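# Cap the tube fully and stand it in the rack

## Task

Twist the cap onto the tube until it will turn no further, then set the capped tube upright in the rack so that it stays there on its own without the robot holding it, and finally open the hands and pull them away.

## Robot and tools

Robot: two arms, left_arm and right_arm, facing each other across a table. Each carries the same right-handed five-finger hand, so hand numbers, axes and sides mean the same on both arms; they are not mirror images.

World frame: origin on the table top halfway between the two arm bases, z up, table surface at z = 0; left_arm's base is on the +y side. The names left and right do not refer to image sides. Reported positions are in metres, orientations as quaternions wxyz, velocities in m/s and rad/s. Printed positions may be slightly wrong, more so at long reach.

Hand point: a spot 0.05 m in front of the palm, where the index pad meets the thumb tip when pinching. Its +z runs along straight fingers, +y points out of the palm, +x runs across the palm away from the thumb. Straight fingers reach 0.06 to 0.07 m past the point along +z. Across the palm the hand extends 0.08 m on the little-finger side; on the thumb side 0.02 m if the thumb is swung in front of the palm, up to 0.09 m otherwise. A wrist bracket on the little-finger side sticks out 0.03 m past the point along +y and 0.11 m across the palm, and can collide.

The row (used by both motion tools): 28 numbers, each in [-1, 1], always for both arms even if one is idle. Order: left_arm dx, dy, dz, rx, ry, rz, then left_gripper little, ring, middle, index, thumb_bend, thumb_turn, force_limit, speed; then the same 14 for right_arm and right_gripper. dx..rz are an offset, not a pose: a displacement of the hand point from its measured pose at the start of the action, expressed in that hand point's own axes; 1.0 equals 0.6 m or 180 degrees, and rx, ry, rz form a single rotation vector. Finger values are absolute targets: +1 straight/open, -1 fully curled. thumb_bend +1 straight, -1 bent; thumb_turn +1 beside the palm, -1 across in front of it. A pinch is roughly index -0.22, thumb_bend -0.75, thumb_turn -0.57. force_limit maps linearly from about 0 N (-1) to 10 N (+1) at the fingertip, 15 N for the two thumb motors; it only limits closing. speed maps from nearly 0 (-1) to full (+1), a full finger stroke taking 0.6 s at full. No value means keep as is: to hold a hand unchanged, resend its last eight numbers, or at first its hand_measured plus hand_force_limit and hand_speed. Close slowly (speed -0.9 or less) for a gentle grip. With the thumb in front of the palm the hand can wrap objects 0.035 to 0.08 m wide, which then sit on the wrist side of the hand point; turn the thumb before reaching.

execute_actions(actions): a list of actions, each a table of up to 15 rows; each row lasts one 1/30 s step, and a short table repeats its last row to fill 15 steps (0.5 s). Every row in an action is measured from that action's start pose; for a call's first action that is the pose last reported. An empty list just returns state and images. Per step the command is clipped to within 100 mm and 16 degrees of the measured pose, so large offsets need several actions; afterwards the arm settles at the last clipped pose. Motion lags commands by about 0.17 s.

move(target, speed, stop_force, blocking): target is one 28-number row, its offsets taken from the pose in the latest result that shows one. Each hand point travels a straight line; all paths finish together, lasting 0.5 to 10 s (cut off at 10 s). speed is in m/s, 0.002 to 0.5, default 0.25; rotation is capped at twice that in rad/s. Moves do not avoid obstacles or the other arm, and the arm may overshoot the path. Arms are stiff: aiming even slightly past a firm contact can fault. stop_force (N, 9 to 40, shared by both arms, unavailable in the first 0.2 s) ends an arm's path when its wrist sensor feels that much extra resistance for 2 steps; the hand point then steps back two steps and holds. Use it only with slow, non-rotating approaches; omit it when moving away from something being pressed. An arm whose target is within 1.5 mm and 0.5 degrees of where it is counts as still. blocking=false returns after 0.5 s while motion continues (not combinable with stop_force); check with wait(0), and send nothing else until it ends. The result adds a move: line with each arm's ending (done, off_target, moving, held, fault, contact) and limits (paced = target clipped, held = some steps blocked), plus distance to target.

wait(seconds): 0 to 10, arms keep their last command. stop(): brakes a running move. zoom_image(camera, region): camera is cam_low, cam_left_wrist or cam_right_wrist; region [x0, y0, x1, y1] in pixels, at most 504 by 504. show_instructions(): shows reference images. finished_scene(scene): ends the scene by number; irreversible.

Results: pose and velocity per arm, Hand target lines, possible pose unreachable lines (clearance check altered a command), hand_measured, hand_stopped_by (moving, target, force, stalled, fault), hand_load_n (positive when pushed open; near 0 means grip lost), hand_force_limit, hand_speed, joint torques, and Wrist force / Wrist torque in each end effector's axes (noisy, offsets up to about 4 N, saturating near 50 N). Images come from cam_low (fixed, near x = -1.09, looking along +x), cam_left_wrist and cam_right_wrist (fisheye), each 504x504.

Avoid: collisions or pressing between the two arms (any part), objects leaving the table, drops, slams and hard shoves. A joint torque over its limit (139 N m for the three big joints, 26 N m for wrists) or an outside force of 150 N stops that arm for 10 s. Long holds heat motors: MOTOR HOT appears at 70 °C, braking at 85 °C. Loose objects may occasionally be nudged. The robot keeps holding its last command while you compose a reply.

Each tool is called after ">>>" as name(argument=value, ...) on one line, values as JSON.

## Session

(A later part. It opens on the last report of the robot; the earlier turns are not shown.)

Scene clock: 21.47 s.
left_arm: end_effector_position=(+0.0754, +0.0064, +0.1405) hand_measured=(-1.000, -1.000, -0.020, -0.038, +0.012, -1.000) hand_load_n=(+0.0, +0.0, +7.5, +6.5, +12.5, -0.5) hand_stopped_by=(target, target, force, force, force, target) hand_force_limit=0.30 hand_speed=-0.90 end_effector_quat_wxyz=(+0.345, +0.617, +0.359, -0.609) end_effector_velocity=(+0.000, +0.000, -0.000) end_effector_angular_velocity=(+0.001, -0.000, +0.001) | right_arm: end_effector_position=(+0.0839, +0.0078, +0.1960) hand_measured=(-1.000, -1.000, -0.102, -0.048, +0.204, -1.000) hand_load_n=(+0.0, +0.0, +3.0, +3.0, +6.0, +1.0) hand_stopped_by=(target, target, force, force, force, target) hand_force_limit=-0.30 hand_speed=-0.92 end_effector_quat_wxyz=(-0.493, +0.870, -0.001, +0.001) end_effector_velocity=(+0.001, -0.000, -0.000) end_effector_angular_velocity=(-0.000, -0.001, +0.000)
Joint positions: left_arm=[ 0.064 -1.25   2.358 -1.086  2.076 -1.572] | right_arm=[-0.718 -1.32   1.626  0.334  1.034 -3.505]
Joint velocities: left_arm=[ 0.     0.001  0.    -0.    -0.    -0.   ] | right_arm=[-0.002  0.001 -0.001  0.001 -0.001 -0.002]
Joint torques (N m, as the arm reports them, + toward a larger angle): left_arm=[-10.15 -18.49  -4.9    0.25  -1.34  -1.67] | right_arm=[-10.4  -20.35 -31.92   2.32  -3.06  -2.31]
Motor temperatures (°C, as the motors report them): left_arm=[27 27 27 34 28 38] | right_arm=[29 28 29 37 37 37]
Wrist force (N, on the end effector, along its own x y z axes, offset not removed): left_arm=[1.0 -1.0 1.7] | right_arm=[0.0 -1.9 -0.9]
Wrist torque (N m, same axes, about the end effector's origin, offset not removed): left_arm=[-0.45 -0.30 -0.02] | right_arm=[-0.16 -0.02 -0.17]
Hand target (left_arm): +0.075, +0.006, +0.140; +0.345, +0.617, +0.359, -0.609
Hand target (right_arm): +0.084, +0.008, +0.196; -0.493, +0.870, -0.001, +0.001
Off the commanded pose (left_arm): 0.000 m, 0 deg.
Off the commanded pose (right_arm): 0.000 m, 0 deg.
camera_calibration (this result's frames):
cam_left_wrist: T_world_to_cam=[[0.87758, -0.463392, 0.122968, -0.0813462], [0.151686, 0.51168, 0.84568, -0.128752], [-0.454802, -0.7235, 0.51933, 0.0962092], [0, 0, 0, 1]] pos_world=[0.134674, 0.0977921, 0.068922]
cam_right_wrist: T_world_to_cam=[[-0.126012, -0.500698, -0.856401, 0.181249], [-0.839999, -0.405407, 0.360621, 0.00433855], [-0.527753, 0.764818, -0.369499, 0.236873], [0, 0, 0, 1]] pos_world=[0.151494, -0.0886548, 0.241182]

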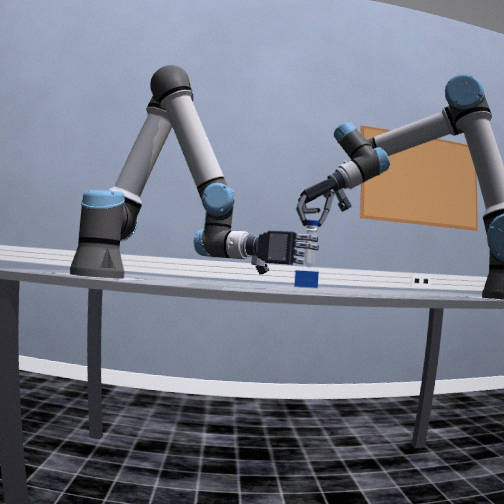

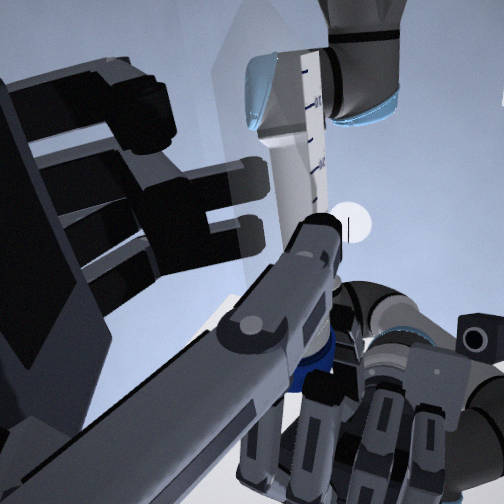

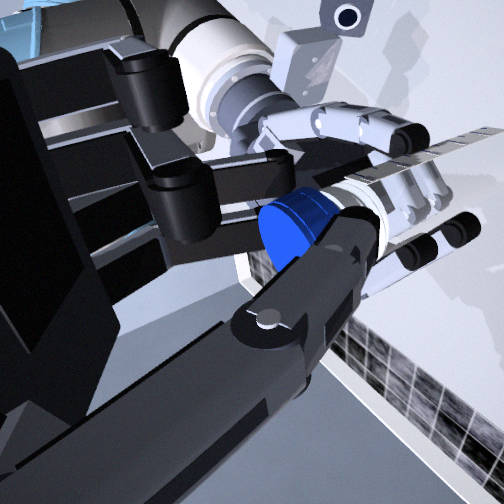

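>>> execute_actions(actions=[[[0,0,0,0,0,0,-1,-1,-0.55,-0.5,0,-1,0.3,-0.9,0.0035,-0.001,-0.0006,0,-0.02,0.033,-1,-1,-0.45,-0.45,0.1,-1,-0.3,-0.92]]])

>>> move(target=[0,0,0,0,0,0,-1,-1,-0.55,-0.5,0,-1,0.3,-0.9,0.0012,0.0085,0.0051,0,0,0,-1,-1,-0.45,-0.45,0.1,-1,-0.3,-0.92], speed=0.01)

>>> zoom_image(camera="cam_right_wrist", region=[230,120,430,320])

>>> zoom_image(camera="cam_low", region=[290,200,340,250])

Scene clock: 22.27 s.
left_arm: end_effector_position=(+0.0754, +0.0064, +0.1405) hand_measured=(-1.000, -1.000, -0.020, -0.038, +0.012, -1.000) hand_load_n=(+0.0, +0.0, +7.5, +6.5, +12.5, -0.5) hand_stopped_by=(target, target, force, force, force, target) hand_force_limit=0.30 hand_speed=-0.90 end_effector_quat_wxyz=(+0.345, +0.617, +0.359, -0.609) end_effector_velocity=(+0.000, +0.000, +0.000) end_effector_angular_velocity=(-0.000, +0.000, -0.000) | right_arm: end_effector_position=(+0.0860, +0.0078, +0.1967) hand_measured=(-1.000, -1.000, -0.102, -0.048, +0.204, -1.000) hand_load_n=(+0.0, +0.0, +3.0, +3.0, +6.0, +1.0) hand_stopped_by=(target, target, force, force, force, target) hand_force_limit=-0.30 hand_speed=-0.92 end_effector_quat_wxyz=(+0.493, -0.868, +0.031, +0.051) end_effector_velocity=(+0.000, +0.000, -0.001) end_effector_angular_velocity=(-0.001, +0.023, +0.002)
Joint positions: left_arm=[ 0.064 -1.25   2.358 -1.086  2.076 -1.572] | right_arm=[-0.761 -1.289  1.604  0.367  0.942 -3.449]
Joint velocities: left_arm=[ 0. -0.  0. -0.  0. -0.] | right_arm=[-0.007  0.009 -0.004  0.006 -0.018  0.009]
Joint torques (N m, as the arm reports them, + toward a larger angle): left_arm=[ -9.58 -17.96  -5.11   0.06  -1.19  -1.73] | right_arm=[ -9.87 -23.54 -31.8    2.59  -3.14   2.61]
Motor temperatures (°C, as the motors report them): left_arm=[27 27 27 34 28 38] | right_arm=[29 28 29 37 37 37]
Wrist force (N, on the end effector, along its own x y z axes, offset not removed): left_arm=[2.3 -0.7 1.3] | right_arm=[1.3 -3.7 -2.0]
Wrist torque (N m, same axes, about the end effector's origin, offset not removed): left_arm=[-0.42 -0.59 0.11] | right_arm=[-0.19 0.06 0.26]
Hand target (left_arm): +0.075, +0.006, +0.140; +0.345, +0.617, +0.359, -0.609
Hand target (right_arm): +0.086, +0.008, +0.197; -0.493, +0.868, -0.031, -0.052
Off the commanded pose (left_arm): 0.000 m, 0 deg.
Off the commanded pose (right_arm): 0.000 m, 0 deg.
camera_calibration (this result's frames):
cam_left_wrist: T_world_to_cam=[[0.87758, -0.463392, 0.122968, -0.0813463], [0.151686, 0.51168, 0.84568, -0.128752], [-0.454802, -0.7235, 0.51933, 0.0962091], [0, 0, 0, 1]] pos_world=[0.134674, 0.097792, 0.068922]
cam_right_wrist: T_world_to_cam=[[-0.226581, -0.500438, -0.835597, 0.186632], [-0.791165, -0.405813, 0.457574, -0.0174232], [-0.568083, 0.764773, -0.30398, 0.228865], [0, 0, 0, 1]] pos_world=[0.158517, -0.0887021, 0.233492]

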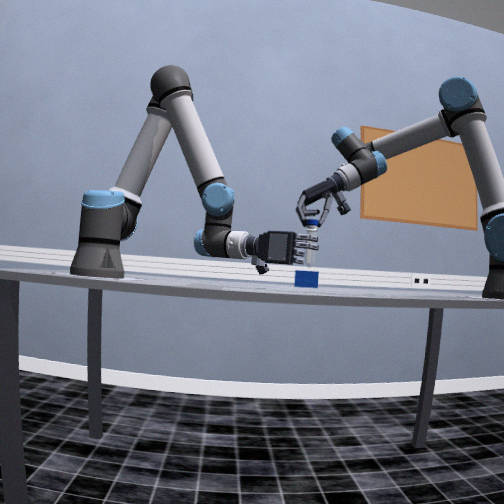

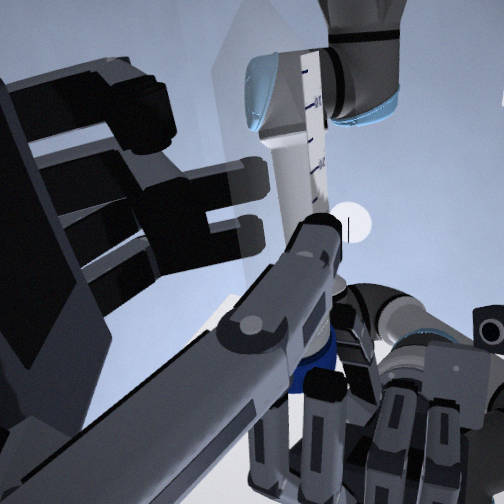

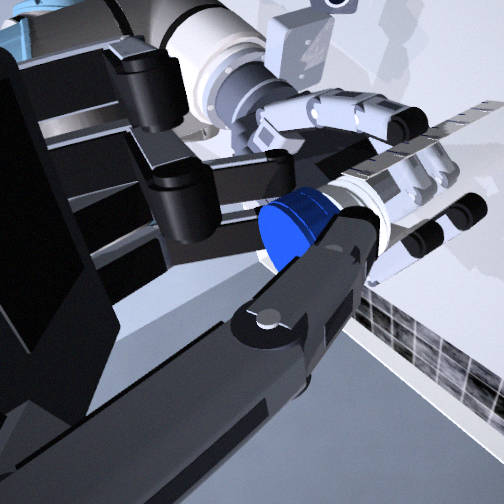

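Scene clock: 23.10 s.
left_arm: end_effector_position=(+0.0754, +0.0064, +0.1405) hand_measured=(-1.000, -1.000, -0.020, -0.038, +0.012, -1.000) hand_load_n=(+0.0, +0.0, +7.5, +6.0, +12.5, -0.5) hand_stopped_by=(target, target, force, force, force, target) hand_force_limit=0.30 hand_speed=-0.90 end_effector_quat_wxyz=(+0.345, +0.617, +0.359, -0.609) end_effector_velocity=(+0.000, +0.000, +0.000) end_effector_angular_velocity=(+0.000, +0.000, +0.000) | right_arm: end_effector_position=(+0.0860, +0.0078, +0.1909) hand_measured=(-1.000, -1.000, -0.102, -0.048, +0.204, -1.000) hand_load_n=(+0.0, +0.0, +2.0, +3.5, +5.5, +0.5) hand_stopped_by=(target, target, force, force, force, target) hand_force_limit=-0.30 hand_speed=-0.92 end_effector_quat_wxyz=(+0.493, -0.868, +0.031, +0.051) end_effector_velocity=(-0.000, +0.000, -0.002) end_effector_angular_velocity=(+0.000, +0.001, -0.000)
Joint positions: left_arm=[ 0.064 -1.25   2.358 -1.086  2.076 -1.572] | right_arm=[-0.761 -1.285  1.614  0.353  0.942 -3.449]
Joint velocities: left_arm=[ 0. -0.  0. -0.  0. -0.] | right_arm=[ 0.     0.002  0.004 -0.006 -0.     0.001]
Joint torques (N m, as the arm reports them, + toward a larger angle): left_arm=[ -9.64 -18.24  -4.83  -0.04  -1.31  -1.52] | right_arm=[ 10.01 -22.03  -6.82  -1.31   2.45  -2.26]
Motor temperatures (°C, as the motors report them): left_arm=[27 27 27 34 28 38] | right_arm=[29 28 29 37 37 37]
Wrist force (N, on the end effector, along its own x y z axes, offset not removed): left_arm=[0.5 -2.6 1.4] | right_arm=[-0.1 -2.1 1.8]
Wrist torque (N m, same axes, about the end effector's origin, offset not removed): left_arm=[-0.72 -0.35 -0.16] | right_arm=[-0.22 -0.03 0.01]
Hand target (left_arm): +0.075, +0.006, +0.140; +0.345, +0.617, +0.359, -0.609
Hand target (right_arm): +0.086, +0.008, +0.191; -0.493, +0.868, -0.031, -0.051
Off the commanded pose (left_arm): 0.000 m, 0 deg.
Off the commanded pose (right_arm): 0.000 m, 0 deg.
move: done
camera_calibration (this result's frames):
cam_left_wrist: T_world_to_cam=[[0.87758, -0.463392, 0.122968, -0.0813463], [0.151686, 0.51168, 0.84568, -0.128752], [-0.454802, -0.7235, 0.51933, 0.0962091], [0, 0, 0, 1]] pos_world=[0.134674, 0.097792, 0.068922]
cam_right_wrist: T_world_to_cam=[[-0.226574, -0.500459, -0.835586, 0.18181], [-0.791161, -0.405812, 0.457582, -0.0147863], [-0.568092, 0.76476, -0.303997, 0.227115], [0, 0, 0, 1]] pos_world=[0.158517, -0.0887003, 0.227726]

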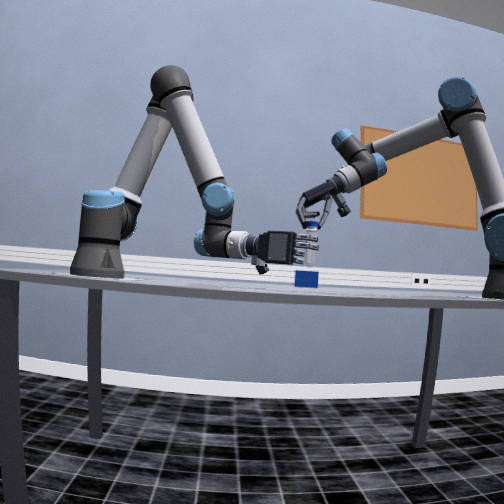

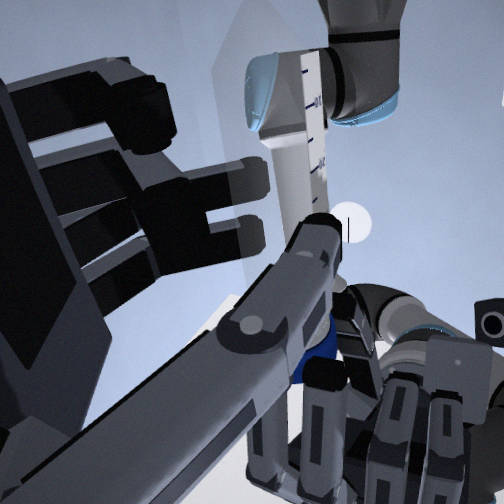

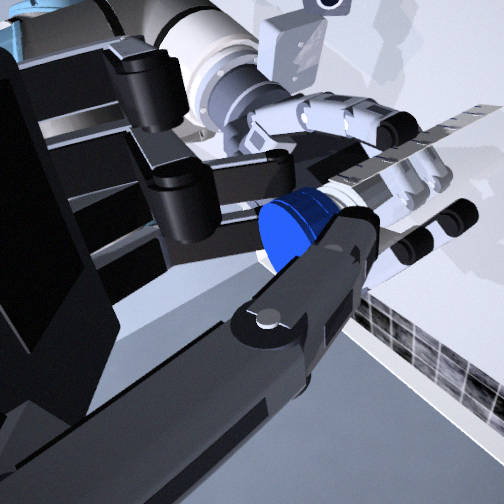

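Region (230, 120, 430, 320) of cam_right_wrist's 504x504 image, scaled by 2.520, with more detail than that image has.

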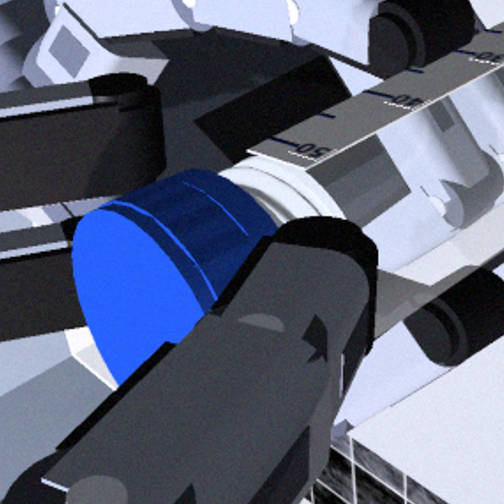

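Region (290, 200, 340, 250) of cam_low's 504x504 image, scaled by 10.080, with more detail than that image has.

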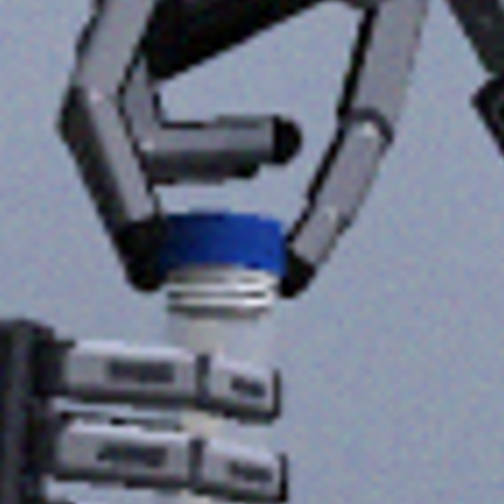

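>>> execute_actions(actions=[[[0,0,0,0,0,0,-1,-1,-0.55,-0.5,0,-1,0.3,-0.9,0.0004,0.0028,0.0017,0,0,0,-1,-1,-0.45,-0.45,0.1,-1,-0.3,-0.92]],[[0,0,0,0,0,0,-1,-1,-0.55,-0.5,0,-1,0.3,-0.9,0.0004,0.0028,0.0017,0,0,0,-1,-1,-0.45,-0.45,0.1,-1,-0.3,-0.92]],[[0,0,0,0,0,0,-1,-1,-0.55,-0.5,0,-1,0.3,-0.9,0,0,0,0,0,0,-1,-1,0.25,0.25,0.45,-1,-0.3,0]],[[0,0,0,0,0,0,-1,-1,-0.55,-0.5,0,-1,0.3,-0.9,-0.0103,0,-0.0038,-0.008,0.02,-0.033,-1,-1,0.25,0.25,0.45,-1,-0.3,0]]])

>>> move(target=[0,0,0,0,0,0,-1,-1,-0.55,-0.5,0,-1,0.3,-0.9,-0.005,0.006,-0.0096,0,-0.211,-0.134,-1,-1,0.25,0.25,0.45,-1,-0.3,0], speed=0.5)

>>> zoom_image(camera="cam_low", region=[290,200,340,250])

Scene clock: 25.53 s.
left_arm: end_effector_position=(+0.0754, +0.0064, +0.1405) hand_measured=(-1.000, -1.000, -0.020, -0.038, +0.012, -1.000) hand_load_n=(+0.0, +0.0, +7.5, +6.5, +12.5, -0.5) hand_stopped_by=(target, target, force, force, force, target) hand_force_limit=0.30 hand_speed=-0.90 end_effector_quat_wxyz=(+0.345, +0.617, +0.359, -0.609) end_effector_velocity=(+0.000, +0.000, +0.000) end_effector_angular_velocity=(-0.000, +0.000, +0.000) | right_arm: end_effector_position=(+0.0800, +0.0058, +0.1889) hand_measured=(-1.000, -1.000, +0.250, +0.250, +0.450, -1.000) hand_load_n=(+0.0, +0.0, +0.0, +0.0, +0.0, +0.0) hand_stopped_by=(target, target, target, target, target, target) hand_force_limit=-0.30 hand_speed=0.00 end_effector_quat_wxyz=(-0.483, +0.876, -0.001, +0.000) end_effector_velocity=(-0.001, +0.000, -0.001) end_effector_angular_velocity=(-0.007, -0.022, -0.002)
Joint positions: left_arm=[ 0.064 -1.25   2.358 -1.086  2.076 -1.572] | right_arm=[-0.708 -1.31   1.624  0.349  1.05  -3.512]
Joint velocities: left_arm=[ 0. -0.  0. -0.  0. -0.] | right_arm=[ 0.013 -0.003  0.     0.     0.025 -0.01 ]
Joint torques (N m, as the arm reports them, + toward a larger angle): left_arm=[ -8.91 -18.63  -4.26  -0.08  -1.49  -1.66] | right_arm=[  9.78 -37.91 -27.93   2.26   2.31  -2.29]
Motor temperatures (°C, as the motors report them): left_arm=[27 27 27 34 28 38] | right_arm=[29 28 29 37 37 37]
Wrist force (N, on the end effector, along its own x y z axes, offset not removed): left_arm=[0.5 -1.0 0.9] | right_arm=[1.0 1.2 -2.7]
Wrist torque (N m, same axes, about the end effector's origin, offset not removed): left_arm=[-0.46 -0.28 -0.04] | right_arm=[0.75 0.11 0.11]
Hand target (left_arm): +0.075, +0.006, +0.140; +0.345, +0.617, +0.359, -0.609
Hand target (right_arm): +0.080, +0.006, +0.189; -0.482, +0.876, -0.000, +0.001
Off the commanded pose (left_arm): 0.000 m, 0 deg.
Off the commanded pose (right_arm): 0.000 m, 0 deg.
camera_calibration (this result's frames):
cam_left_wrist: T_world_to_cam=[[0.87758, -0.463392, 0.122968, -0.0813461], [0.151686, 0.51168, 0.84568, -0.128752], [-0.454802, -0.7235, 0.51933, 0.0962091], [0, 0, 0, 1]] pos_world=[0.134674, 0.0977921, 0.068922]
cam_right_wrist: T_world_to_cam=[[-0.125592, -0.521816, -0.843762, 0.171334], [-0.839257, -0.397647, 0.370842, 0.000814373], [-0.529031, 0.754709, -0.387997, 0.237405], [0, 0, 0, 1]] pos_world=[0.147796, -0.0894432, 0.236375]

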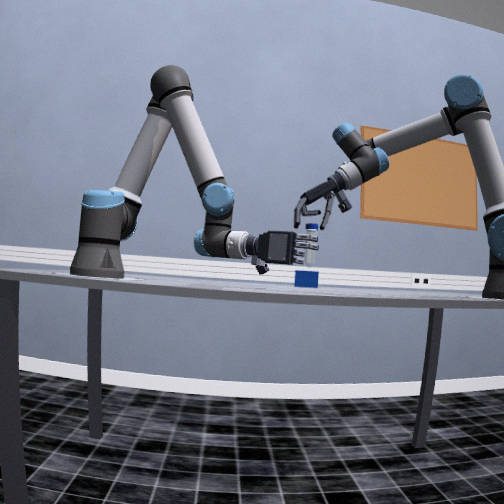

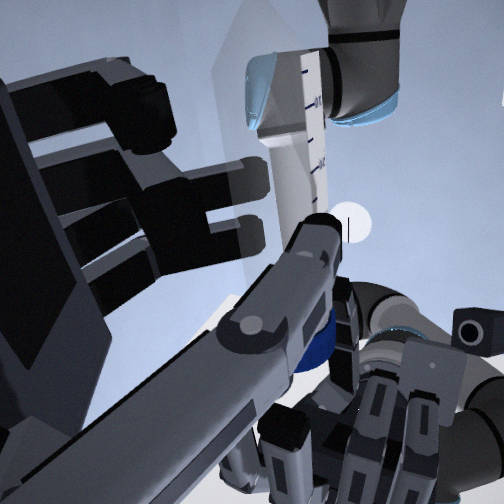

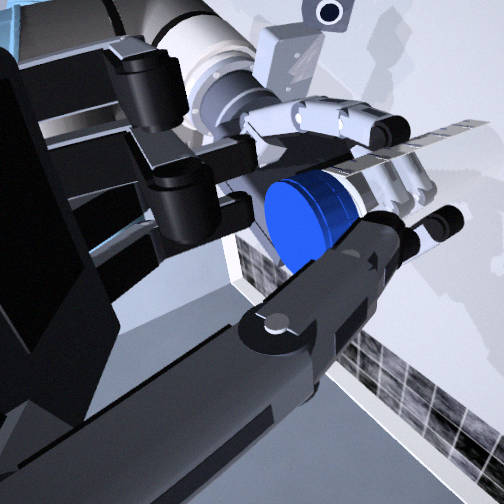

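Scene clock: 27.17 s.
left_arm: end_effector_position=(+0.0754, +0.0064, +0.1405) hand_measured=(-1.000, -1.000, -0.020, -0.038, +0.012, -1.000) hand_load_n=(+0.0, +0.0, +7.5, +6.5, +12.5, -0.5) hand_stopped_by=(target, target, force, force, force, target) hand_force_limit=0.30 hand_speed=-0.90 end_effector_quat_wxyz=(+0.345, +0.617, +0.359, -0.609) end_effector_velocity=(-0.000, -0.000, -0.000) end_effector_angular_velocity=(+0.001, +0.000, -0.000) | right_arm: end_effector_position=(+0.0769, -0.0010, +0.1887) hand_measured=(-1.000, -1.000, +0.250, +0.250, +0.450, -1.000) hand_load_n=(+0.0, +0.0, +0.0, +0.0, +0.0, +0.0) hand_stopped_by=(target, target, target, target, target, target) hand_force_limit=-0.30 hand_speed=0.00 end_effector_quat_wxyz=(-0.447, +0.809, +0.334, -0.183) end_effector_velocity=(-0.000, -0.000, -0.000) end_effector_angular_velocity=(-0.007, +0.002, +0.013)
Joint positions: left_arm=[ 0.064 -1.25   2.358 -1.086  2.076 -1.572] | right_arm=[-0.806 -0.921  1.227  1.17   0.566 -4.602]
Joint velocities: left_arm=[-0.     0.001 -0.     0.     0.    -0.   ] | right_arm=[ 0.001  0.01  -0.011  0.025  0.002 -0.021]
Joint torques (N m, as the arm reports them, + toward a larger angle): left_arm=[ -9.59 -18.77  -4.39  -0.05  -1.22  -1.69] | right_arm=[  9.89 -34.34 -30.23   4.28   1.39  -2.42]
Motor temperatures (°C, as the motors report them): left_arm=[27 27 27 34 28 38] | right_arm=[29 28 29 37 37 37]
Wrist force (N, on the end effector, along its own x y z axes, offset not removed): left_arm=[0.4 -2.1 0.0] | right_arm=[0.3 -2.7 -0.8]
Wrist torque (N m, same axes, about the end effector's origin, offset not removed): left_arm=[-0.60 -0.28 -0.16] | right_arm=[-0.37 0.19 -0.06]
Hand target (left_arm): +0.075, +0.006, +0.140; +0.345, +0.617, +0.359, -0.609
Hand target (right_arm): +0.077, -0.001, +0.189; -0.446, +0.809, +0.335, -0.184
Off the commanded pose (left_arm): 0.000 m, 0 deg.
Off the commanded pose (right_arm): 0.000 m, 0 deg.
move: done
camera_calibration (this result's frames):
cam_left_wrist: T_world_to_cam=[[0.87758, -0.463392, 0.122968, -0.0813462], [0.151686, 0.51168, 0.84568, -0.128752], [-0.454802, -0.7235, 0.51933, 0.0962091], [0, 0, 0, 1]] pos_world=[0.134674, 0.0977921, 0.068922]
cam_right_wrist: T_world_to_cam=[[0.280582, -0.456375, -0.844391, 0.136191], [-0.314193, -0.874932, 0.368479, -0.044818], [-0.906949, 0.161913, -0.38888, 0.269517], [0, 0, 0, 1]] pos_world=[0.192144, -0.020697, 0.236322]

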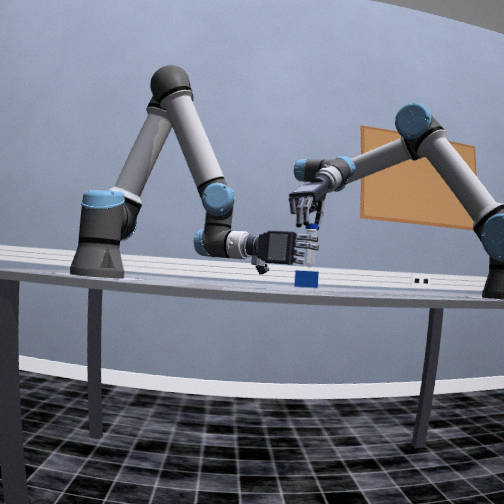

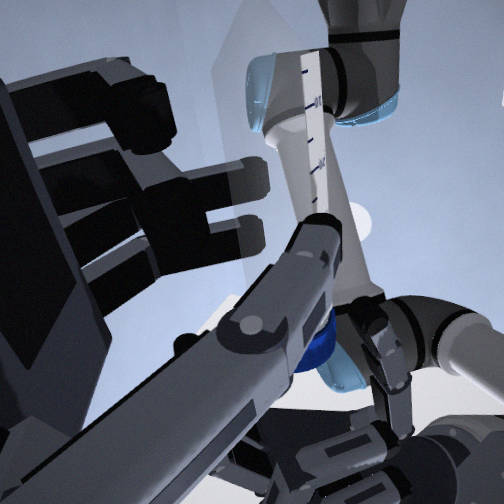

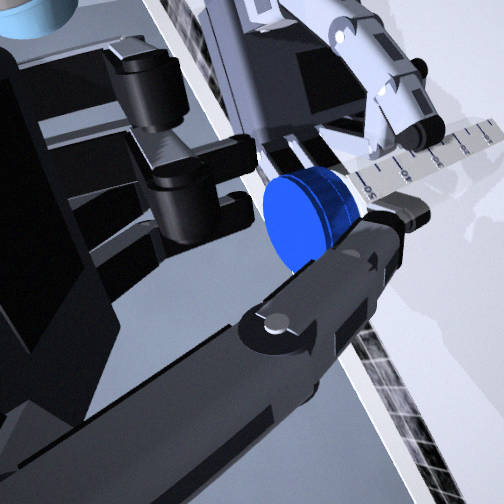

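Region (290, 200, 340, 250) of cam_low's 504x504 image, scaled by 10.080, with more detail than that image has.

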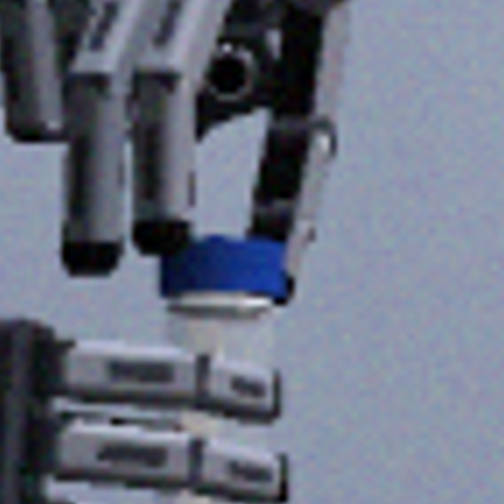

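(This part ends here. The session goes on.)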